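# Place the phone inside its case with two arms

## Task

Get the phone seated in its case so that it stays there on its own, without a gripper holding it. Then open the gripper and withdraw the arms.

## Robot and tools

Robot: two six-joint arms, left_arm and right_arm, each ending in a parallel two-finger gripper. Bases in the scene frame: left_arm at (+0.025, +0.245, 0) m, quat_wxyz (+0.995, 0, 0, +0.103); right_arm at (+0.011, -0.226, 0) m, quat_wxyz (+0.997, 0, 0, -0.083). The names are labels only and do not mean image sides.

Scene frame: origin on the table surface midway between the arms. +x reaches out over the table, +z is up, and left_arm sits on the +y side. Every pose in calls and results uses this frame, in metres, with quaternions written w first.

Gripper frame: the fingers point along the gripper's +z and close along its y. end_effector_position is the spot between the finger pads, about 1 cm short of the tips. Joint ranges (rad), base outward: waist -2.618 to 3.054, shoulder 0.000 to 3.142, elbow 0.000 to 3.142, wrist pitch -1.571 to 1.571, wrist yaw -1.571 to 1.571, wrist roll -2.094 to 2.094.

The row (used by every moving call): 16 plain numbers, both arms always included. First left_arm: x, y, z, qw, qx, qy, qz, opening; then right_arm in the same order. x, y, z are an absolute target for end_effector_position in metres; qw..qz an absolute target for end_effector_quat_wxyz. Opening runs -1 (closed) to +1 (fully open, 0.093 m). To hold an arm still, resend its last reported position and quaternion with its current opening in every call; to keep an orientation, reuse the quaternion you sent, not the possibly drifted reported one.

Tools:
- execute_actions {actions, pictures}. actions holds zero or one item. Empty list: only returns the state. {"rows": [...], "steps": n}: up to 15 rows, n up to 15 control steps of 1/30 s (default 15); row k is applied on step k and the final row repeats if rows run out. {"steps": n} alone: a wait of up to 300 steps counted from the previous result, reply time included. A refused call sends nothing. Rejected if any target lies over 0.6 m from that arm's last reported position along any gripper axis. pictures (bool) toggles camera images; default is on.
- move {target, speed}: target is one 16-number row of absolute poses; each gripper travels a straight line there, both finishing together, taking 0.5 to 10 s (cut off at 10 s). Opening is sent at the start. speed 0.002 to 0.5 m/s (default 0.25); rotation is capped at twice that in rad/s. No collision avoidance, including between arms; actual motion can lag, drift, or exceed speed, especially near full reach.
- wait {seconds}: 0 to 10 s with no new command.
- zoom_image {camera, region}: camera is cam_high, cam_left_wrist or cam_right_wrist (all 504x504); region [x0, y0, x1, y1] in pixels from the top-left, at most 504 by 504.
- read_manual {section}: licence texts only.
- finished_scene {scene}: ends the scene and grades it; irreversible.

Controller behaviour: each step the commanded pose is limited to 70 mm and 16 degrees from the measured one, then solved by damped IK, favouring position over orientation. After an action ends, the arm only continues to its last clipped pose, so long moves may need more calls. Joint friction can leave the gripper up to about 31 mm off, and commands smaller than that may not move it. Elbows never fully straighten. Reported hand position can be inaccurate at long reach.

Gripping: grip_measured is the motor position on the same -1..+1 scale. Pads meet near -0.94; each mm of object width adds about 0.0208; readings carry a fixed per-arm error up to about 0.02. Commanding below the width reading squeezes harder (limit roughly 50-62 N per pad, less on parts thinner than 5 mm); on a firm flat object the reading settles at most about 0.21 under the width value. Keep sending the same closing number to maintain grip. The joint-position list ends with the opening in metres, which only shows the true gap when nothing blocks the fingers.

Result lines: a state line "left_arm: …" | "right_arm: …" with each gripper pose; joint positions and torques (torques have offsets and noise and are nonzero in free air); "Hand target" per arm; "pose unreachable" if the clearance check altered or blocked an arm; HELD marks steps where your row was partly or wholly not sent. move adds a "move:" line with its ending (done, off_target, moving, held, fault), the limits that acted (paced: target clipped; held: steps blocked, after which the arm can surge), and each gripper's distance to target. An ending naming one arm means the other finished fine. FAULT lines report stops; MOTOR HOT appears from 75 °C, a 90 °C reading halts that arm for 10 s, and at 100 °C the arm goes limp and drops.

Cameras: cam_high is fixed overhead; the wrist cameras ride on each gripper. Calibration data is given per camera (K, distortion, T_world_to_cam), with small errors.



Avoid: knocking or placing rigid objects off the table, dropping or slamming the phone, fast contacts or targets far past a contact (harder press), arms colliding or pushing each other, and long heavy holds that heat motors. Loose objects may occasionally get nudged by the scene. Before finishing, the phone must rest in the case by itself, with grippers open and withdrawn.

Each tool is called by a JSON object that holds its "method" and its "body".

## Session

{"method": "move", "body": {"target": [0.2,0.35,0.25,0,0,1,0,-1,0.2,-0.3,0.25,0,0,1,0,-1]}}

Scene clock: 5.47 s of 4200.00 s.
left_arm: end_effector_position=(+0.2071, +0.3517, +0.2562) grip_measured=-1.000 end_effector_quat_wxyz=(+0.142, -0.010, +0.988, +0.064) | right_arm: end_effector_position=(+0.1956, -0.2943, +0.2496) grip_measured=-0.992 end_effector_quat_wxyz=(+0.141, -0.001, +0.989, -0.041)
Joint positions: left_arm=[ 0.356  1.182  1.479 -1.557  0.039  0.536  0.   ] | right_arm=[-0.215  1.139  1.433 -1.571 -0.029 -0.379  0.   ]
Joint velocities: left_arm=[ 0.007  0.007 -0.022  0.037 -0.007 -0.007  0.   ] | right_arm=[-0.007 -0.017 -0.007 -0.081 -0.007  0.037  0.   ]
Joint torques (N m, as the arm reports them, + toward a larger angle): left_arm=[-0.4  -3.46  4.58  0.73 -0.11  0.01] | right_arm=[-0.87 -0.1   8.17  0.86  0.01 -0.09]
Motor temperatures (°C, as the motors report them): left_arm=[24 22 23 22 23 22] | right_arm=[23 25 24 23 24 25]
Hand target (left_arm): +0.200, +0.347, +0.251; +0.127, -0.001, +0.990, +0.061
Hand target (right_arm): +0.199, -0.300, +0.252; +0.137, +0.002, +0.989, -0.046
Off the commanded pose (left_arm): 0.010 m, 18 deg; orientation clipped at the last step of the last action.
Off the commanded pose (right_arm): 0.007 m, 17 deg; orientation clipped at the last step of the last action.
joint sent to its limit (left arm) — the command would take joint 4 (wrist pitch) past its lower limit, so that joint was sent only as far as its limit.
joint sent to its limit (right arm) — the command would take joint 4 (wrist pitch) past its lower limit, so that joint was sent only as far as its limit.
move: off_target (left_arm, right_arm); limits=paced
camera_calibration (this result's frames):
cam_left_wrist: T_world_to_cam=[[0.0590598, -0.991676, -0.114419, 0.362536], [-0.986016, -0.075844, 0.148392, 0.23127], [-0.155834, 0.104055, -0.982287, 0.332883], [0, 0, 0, 1]] pos_world=[0.258499, 0.342421, 0.334149]
cam_right_wrist: T_world_to_cam=[[-0.0148682, -0.996866, 0.077702, -0.309816], [-0.985318, 0.0278256, 0.168445, 0.195347], [-0.170079, -0.0740567, -0.982644, 0.343372], [0, 0, 0, 1]] pos_world=[0.246273, -0.288852, 0.328581]

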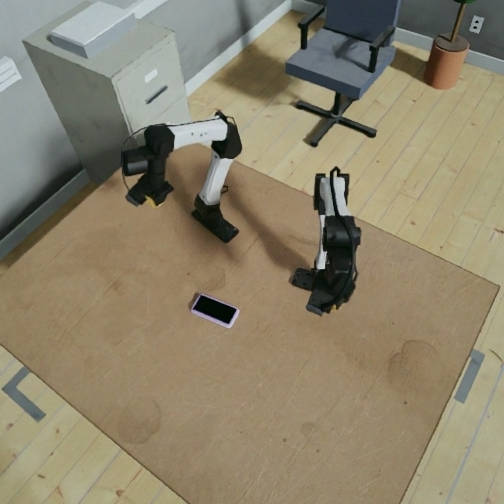

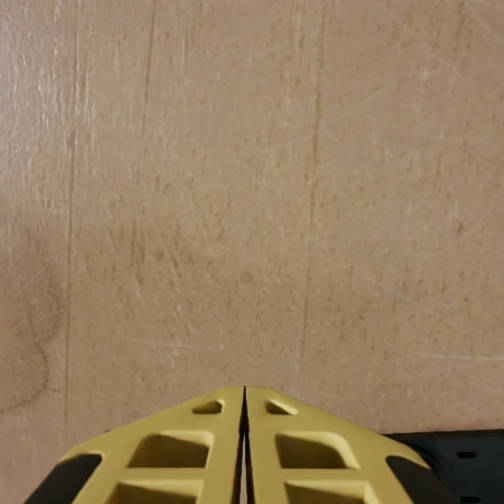

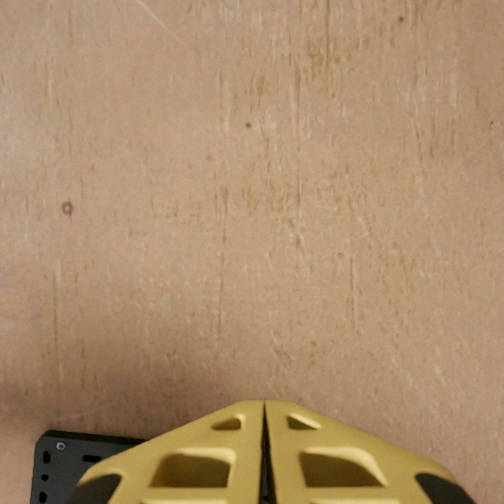

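{"method": "move", "body": {"target": [0.2,0.35,0.25,0,0,1,0,-1,0.315,-0.04,0.06,0,0,1,0,-1]}}

Scene clock: 13.33 s of 4200.00 s.
left_arm: end_effector_position=(+0.2056, +0.3540, +0.2561) grip_measured=-1.000 end_effector_quat_wxyz=(+0.136, -0.008, +0.988, +0.074) | right_arm: end_effector_position=(+0.3087, -0.0512, +0.0570) grip_measured=-0.992 end_effector_quat_wxyz=(-0.000, -0.002, +1.000, -0.022)
Joint positions: left_arm=[ 0.35   1.182  1.479 -1.557  0.015  0.538  0.   ] | right_arm=[ 0.715  1.904  1.409 -1.099  0.037  0.545  0.   ]
Joint velocities: left_arm=[ 0.002 -0.007  0.007 -0.022  0.007 -0.022  0.   ] | right_arm=[-0.002  0.027 -0.002  0.051  0.007 -0.066  0.   ]
Joint torques (N m, as the arm reports them, + toward a larger angle): left_arm=[-0.25 -2.52  4.84  0.73 -0.06 -0.05] | right_arm=[ 0.24 -9.6   8.49  0.34 -0.1   0.01]
Motor temperatures (°C, as the motors report them): left_arm=[24 22 24 22 23 22] | right_arm=[23 25 25 23 24 25]
Hand target (left_arm): +0.200, +0.350, +0.250; +0.118, -0.002, +0.991, +0.068
Hand target (right_arm): +0.313, -0.043, +0.059; +0.006, -0.002, +1.000, -0.012
Off the commanded pose (left_arm): 0.009 m, 18 deg; orientation clipped at the last step of the last action.
Off the commanded pose (right_arm): 0.013 m, 3 deg.
joint sent to its limit (left arm) — the command would take joint 4 (wrist pitch) past its lower limit, so that joint was sent only as far as its limit.
After step 90, 2.97 s passed at rest.
move: off_target (left_arm, right_arm); limits=paced
camera_calibration (this result's frames):
cam_left_wrist: T_world_to_cam=[[0.0565769, -0.989233, -0.134974, 0.369842], [-0.984173, -0.0779985, 0.159121, 0.227662], [-0.167936, 0.123835, -0.977989, 0.326695], [0, 0, 0, 1]] pos_world=[0.257997, 0.34316, 0.333197]
cam_right_wrist: T_world_to_cam=[[-0.00216834, -0.999119, 0.041915, -0.0527737], [-0.898611, 0.0203367, 0.438275, 0.289956], [-0.438741, -0.036715, -0.897863, 0.271406], [0, 0, 0, 1]] pos_world=[0.37952, -0.0486593, 0.118817]

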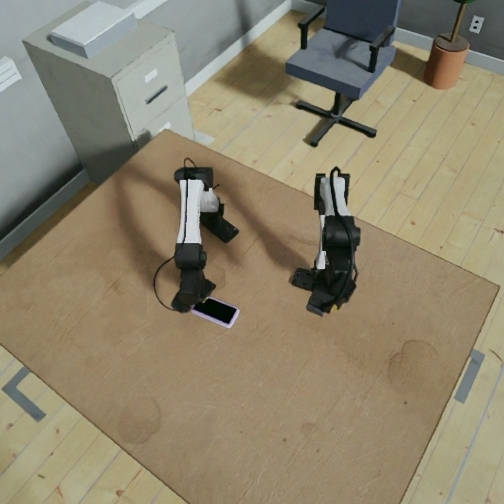

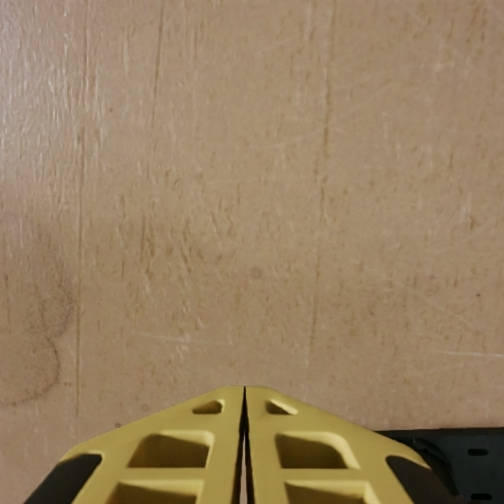

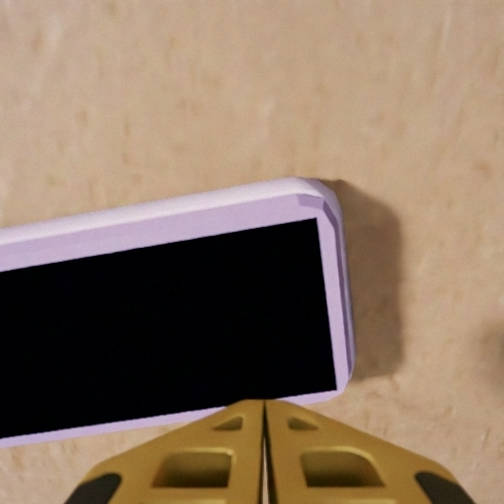

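Good.

{"method": "move", "body": {"target": [0.2,0.35,0.25,0,0,1,0,-1,0.31,-0.045,-0.04,0,0,1,0,-1], "speed": 0.04}}

{"method": "move", "body": {"target": [0.2,0.35,0.25,0,0,1,0,-1,0.296,0.045,0.05,0,0,1,0,-1], "speed": 0.1}}

{"method": "move", "body": {"target": [0.2,0.35,0.25,0,0,1,0,-1,0.296,0.045,-0.04,0,0,1,0,-1], "speed": 0.04}}

{"method": "move", "body": {"target": [0.2,0.35,0.25,0,0,1,0,-1,0.27,0.0,0.2,0,0,1,0,-1]}}

{"method": "zoom_image", "body": {"camera": "cam_high", "region": [150,240,290,380]}}

Scene clock: 22.53 s of 4200.00 s.
left_arm: end_effector_position=(+0.2056, +0.3540, +0.2561) grip_measured=-1.000 end_effector_quat_wxyz=(+0.136, -0.008, +0.988, +0.074) | right_arm: end_effector_position=(+0.3111, -0.0478, +0.0132) grip_measured=-0.992 end_effector_quat_wxyz=(+0.019, -0.001, +1.000, -0.004)
Joint positions: left_arm=[ 0.35   1.182  1.479 -1.557  0.015  0.538  0.   ] | right_arm=[ 0.715  1.93   1.259 -0.872  0.027  0.547  0.   ]
Joint velocities: left_arm=[ 0.017  0.007  0.007 -0.022 -0.022 -0.022  0.   ] | right_arm=[ 0.002 -0.022  0.007 -0.007 -0.022 -0.007  0.   ]
Joint torques (N m, as the arm reports them, + toward a larger angle): left_arm=[-0.27 -2.54  4.86  0.73 -0.08 -0.04] | right_arm=[-0.53 -2.71  0.03  1.62 -0.27 -0.06]
Motor temperatures (°C, as the motors report them): left_arm=[24 22 24 22 23 22] | right_arm=[23 27 26 24 24 25]
Hand target (left_arm): +0.200, +0.350, +0.250; +0.118, -0.001, +0.991, +0.068
Hand target (right_arm): +0.303, -0.050, -0.034; -0.004, +0.000, +1.000, -0.003
Off the commanded pose (left_arm): 0.009 m, 18 deg; orientation clipped at the last step of the last action.
Off the commanded pose (right_arm): 0.053 m, 2 deg.
joint sent to its limit (left arm) — the command would take joint 4 (wrist pitch) past its lower limit, so that joint was sent only as far as its limit.
After step 90, 2.07 s passed at rest.
move: off_target (left_arm, right_arm); limits=paced
camera_calibration (this result's frames):
cam_left_wrist: T_world_to_cam=[[0.0565769, -0.989233, -0.134974, 0.369842], [-0.984173, -0.0779985, 0.159121, 0.227662], [-0.167936, 0.123835, -0.977989, 0.326695], [0, 0, 0, 1]] pos_world=[0.257997, 0.34316, 0.333197]
cam_right_wrist: T_world_to_cam=[[-0.00499823, -0.999963, 0.00696174, -0.0462736], [-0.91488, 0.00738322, 0.403659, 0.316168], [-0.403695, -0.00435158, -0.914883, 0.224113], [0, 0, 0, 1]] pos_world=[0.379497, -0.047631, 0.0777351]

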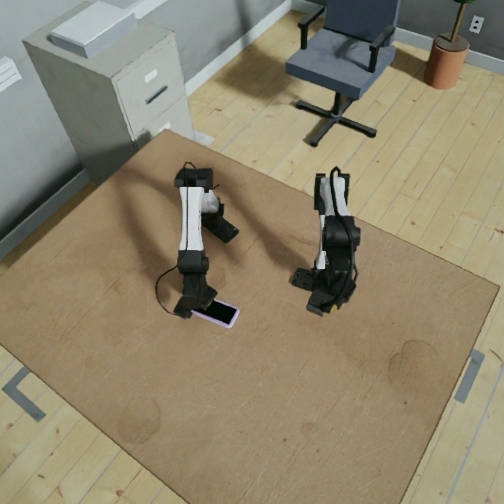

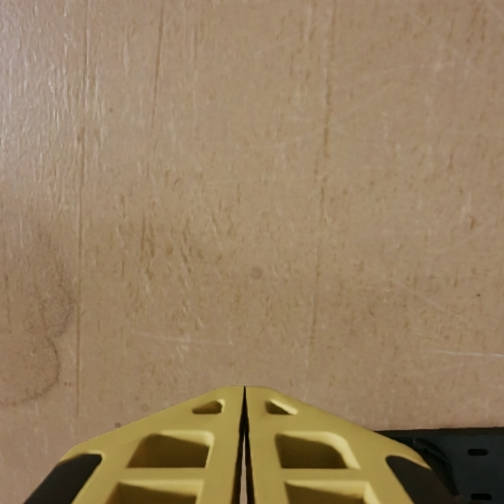

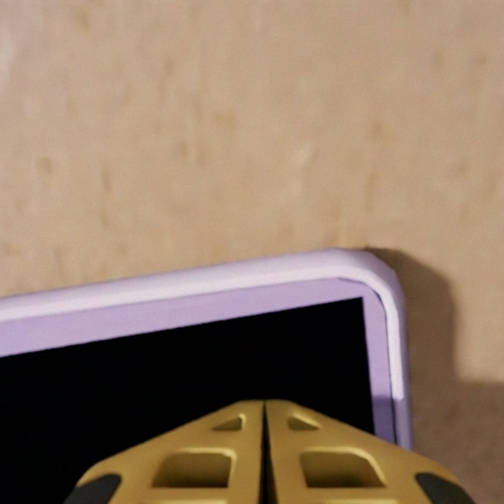

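Scene clock: 24.60 s of 4200.00 s.
left_arm: end_effector_position=(+0.2056, +0.3540, +0.2561) grip_measured=-1.000 end_effector_quat_wxyz=(+0.136, -0.008, +0.988, +0.074) | right_arm: end_effector_position=(+0.2992, +0.0392, +0.0509) grip_measured=-0.992 end_effector_quat_wxyz=(+0.008, +0.001, +1.000, -0.003)
Joint positions: left_arm=[ 0.35   1.182  1.479 -1.557  0.015  0.538  0.   ] | right_arm=[ 0.917  2.055  1.599 -1.107  0.015  0.752  0.   ]
Joint velocities: left_arm=[-0.017 -0.017 -0.007 -0.051 -0.022  0.037  0.   ] | right_arm=[ 0.007 -0.002 -0.012 -0.095 -0.066  0.022  0.   ]
Joint torques (N m, as the arm reports them, + toward a larger angle): left_arm=[-0.27 -2.53  4.84  0.73 -0.08 -0.04] | right_arm=[  0.25 -10.34   8.58   0.23  -0.1    0.02]
Motor temperatures (°C, as the motors report them): left_arm=[24 22 24 22 23 22] | right_arm=[23 27 26 24 24 25]
Hand target (left_arm): +0.200, +0.350, +0.250; +0.118, -0.001, +0.991, +0.068
Hand target (right_arm): +0.298, +0.045, +0.049; +0.003, -0.000, +1.000, -0.001
Off the commanded pose (left_arm): 0.009 m, 18 deg; orientation clipped at the last step of the last action.
Off the commanded pose (right_arm): 0.007 m, 1 deg.
joint sent to its limit (left arm) — the command would take joint 4 (wrist pitch) past its lower limit, so that joint was sent only as far as its limit.
move: off_target (left_arm); limits=paced
camera_calibration (this result's frames):
cam_left_wrist: T_world_to_cam=[[0.0565769, -0.989233, -0.134974, 0.369842], [-0.984173, -0.0779985, 0.159121, 0.227662], [-0.167936, 0.123835, -0.977989, 0.326695], [0, 0, 0, 1]] pos_world=[0.257997, 0.34316, 0.333197]
cam_right_wrist: T_world_to_cam=[[-0.00803278, -0.99996, 0.00382455, 0.0414623], [-0.906053, 0.00889653, 0.423071, 0.285703], [-0.423088, -0.0000668098, -0.906088, 0.25929], [0, 0, 0, 1]] pos_world=[0.368898, 0.0389363, 0.113909]

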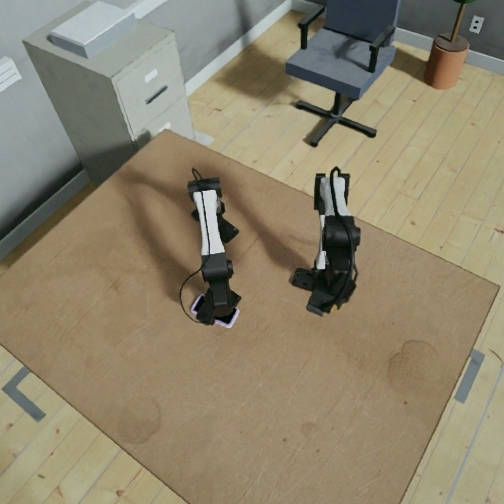

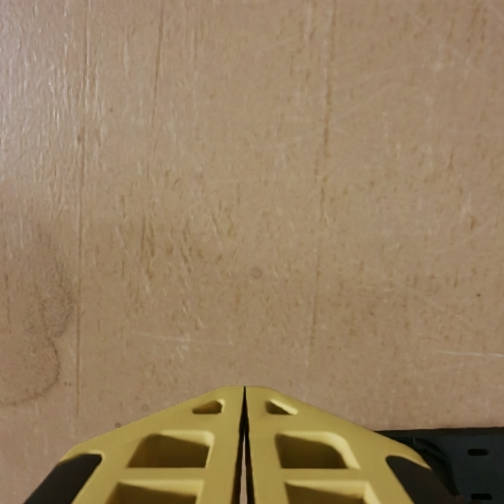

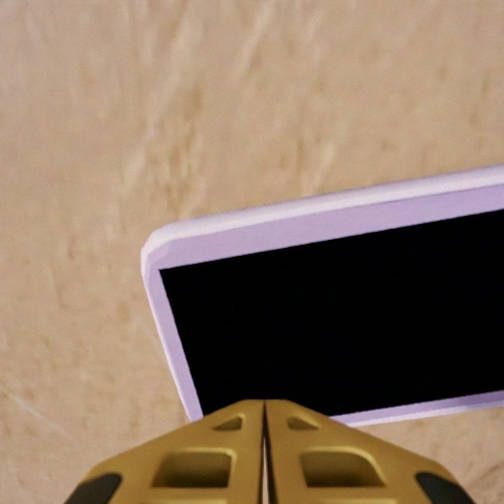

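Scene clock: 28.73 s of 4200.00 s.
left_arm: end_effector_position=(+0.2056, +0.3541, +0.2560) grip_measured=-1.000 end_effector_quat_wxyz=(+0.136, -0.008, +0.988, +0.074) | right_arm: end_effector_position=(+0.3008, +0.0412, +0.0126) grip_measured=-0.992 end_effector_quat_wxyz=(+0.018, +0.002, +1.000, +0.008)
Joint positions: left_arm=[ 0.35   1.182  1.479 -1.557  0.015  0.538  0.   ] | right_arm=[ 0.917  2.08   1.479 -0.932  0.014  0.754  0.   ]
Joint velocities: left_arm=[-0.007 -0.017 -0.007 -0.007  0.007  0.022  0.   ] | right_arm=[-0.007 -0.012  0.007 -0.022  0.051 -0.051  0.   ]
Joint torques (N m, as the arm reports them, + toward a larger angle): left_arm=[-0.28 -2.54  4.85  0.74 -0.08 -0.04] | right_arm=[ 0.35 -4.82  0.83  1.42 -0.14  0.03]
Motor temperatures (°C, as the motors report them): left_arm=[24 22 24 22 23 22] | right_arm=[23 27 26 24 24 25]
Hand target (left_arm): +0.200, +0.350, +0.250; +0.118, -0.002, +0.991, +0.068
Hand target (right_arm): +0.291, +0.039, -0.035; -0.002, +0.000, +1.000, -0.002
Off the commanded pose (left_arm): 0.009 m, 18 deg; orientation clipped at the last step of the last action.
Off the commanded pose (right_arm): 0.053 m, 2 deg.
joint sent to its limit (left arm) — the command would take joint 4 (wrist pitch) past its lower limit, so that joint was sent only as far as its limit.
move: off_target (left_arm, right_arm); limits=paced
camera_calibration (this result's frames):
cam_left_wrist: T_world_to_cam=[[0.0566663, -0.989184, -0.13529, 0.369943], [-0.984133, -0.0781624, 0.159286, 0.227641], [-0.168137, 0.124118, -0.977919, 0.326605], [0, 0, 0, 1]] pos_world=[0.25798, 0.343197, 0.333183]
cam_right_wrist: T_world_to_cam=[[-0.00975405, -0.999794, -0.017826, 0.0444179], [-0.914396, 0.00170315, 0.404816, 0.306439], [-0.404702, 0.0202487, -0.914224, 0.219068], [0, 0, 0, 1]] pos_world=[0.369298, 0.039451, 0.0770177]

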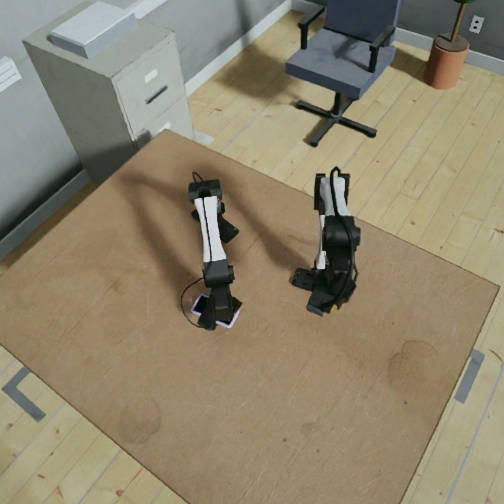

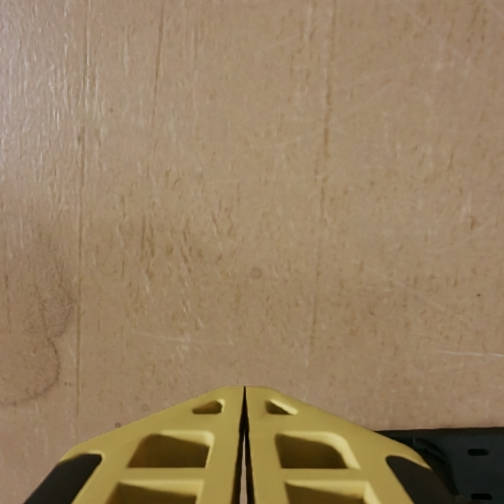

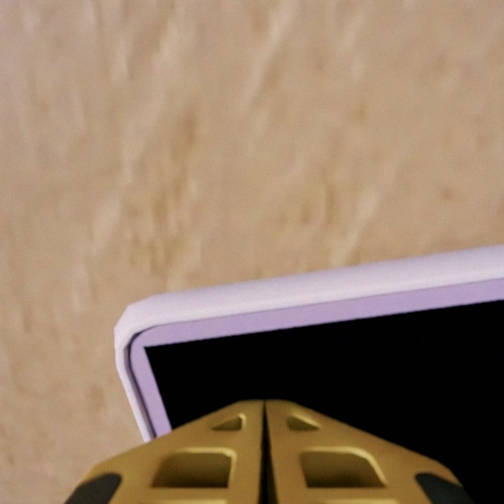

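Scene clock: 30.13 s of 4200.00 s.
left_arm: end_effector_position=(+0.2056, +0.3541, +0.2560) grip_measured=-1.000 end_effector_quat_wxyz=(+0.136, -0.008, +0.988, +0.074) | right_arm: end_effector_position=(+0.2717, +0.0053, +0.1914) grip_measured=-0.992 end_effector_quat_wxyz=(+0.017, -0.003, +1.000, +0.009)
Joint positions: left_arm=[ 0.35   1.182  1.479 -1.557  0.015  0.538  0.   ] | right_arm=[ 0.896  1.864  1.894 -1.564  0.009  0.723  0.   ]
Joint velocities: left_arm=[-0.022 -0.007  0.012  0.051 -0.022 -0.022  0.   ] | right_arm=[-0.002 -0.022 -0.002 -0.007 -0.066 -0.007  0.   ]
Joint torques (N m, as the arm reports them, + toward a larger angle): left_arm=[-0.26 -2.54  4.85  0.73 -0.08 -0.05] | right_arm=[ -1.03 -11.17   7.72   0.31  -0.1   -0.1 ]
Motor temperatures (°C, as the motors report them): left_arm=[24 22 24 22 23 22] | right_arm=[23 28 26 24 24 25]
Hand target (left_arm): +0.200, +0.350, +0.250; +0.118, -0.001, +0.991, +0.068
Hand target (right_arm): +0.273, +0.003, +0.200; +0.021, -0.000, +1.000, +0.019
Off the commanded pose (left_arm): 0.009 m, 18 deg; orientation clipped at the last step of the last action.
Off the commanded pose (right_arm): 0.010 m, 2 deg.
joint sent to its limit (left arm) — the command would take joint 4 (wrist pitch) past its lower limit, so that joint was sent only as far as its limit.
joint sent to its limit (right arm) — the command would take joint 4 (wrist pitch) past its lower limit, so that joint was sent only as far as its limit.
move: off_target (left_arm); limits=paced
camera_calibration (this result's frames):
cam_left_wrist: T_world_to_cam=[[0.0566663, -0.989184, -0.13529, 0.369943], [-0.984133, -0.0781624, 0.159286, 0.227641], [-0.168137, 0.124118, -0.977919, 0.326605], [0, 0, 0, 1]] pos_world=[0.25798, 0.343197, 0.333183]
cam_right_wrist: T_world_to_cam=[[0.000627578, -0.999813, -0.0193331, 0.00892829], [-0.912975, -0.00846102, 0.407927, 0.206588], [-0.408014, 0.0173946, -0.91281, 0.372122], [0, 0, 0, 1]] pos_world=[0.340435, 0.00420166, 0.255576]

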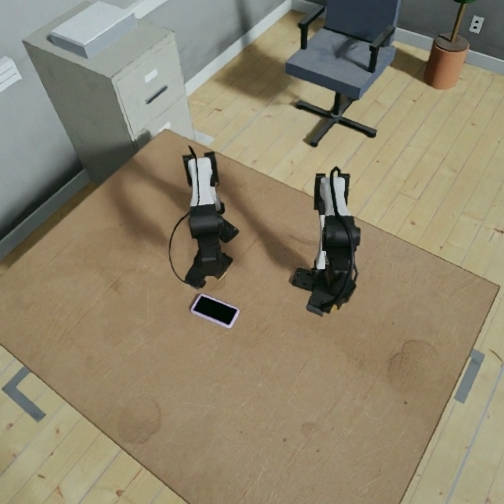

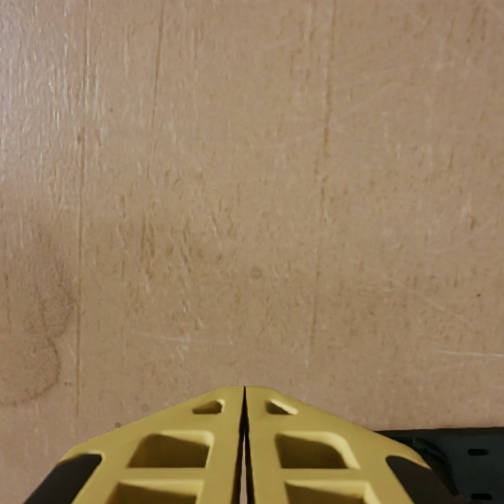

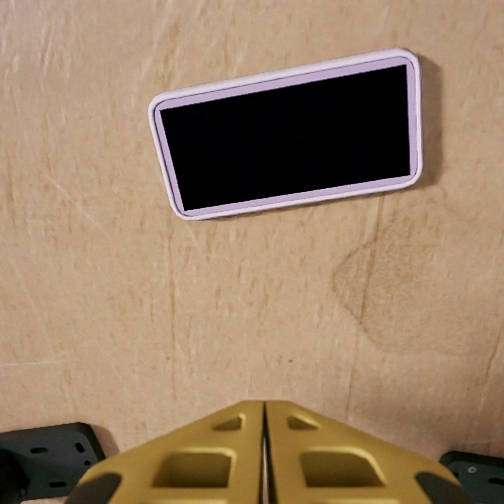

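Region (150, 240, 290, 380) of cam_high's 504x504 image, scaled by 3.600, with more detail than that image has.

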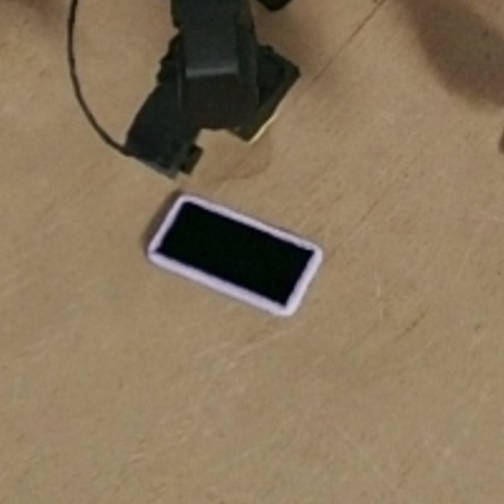

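{"method": "finished_scene", "body": {"scene": 2}}

The scene is finished: the task was done.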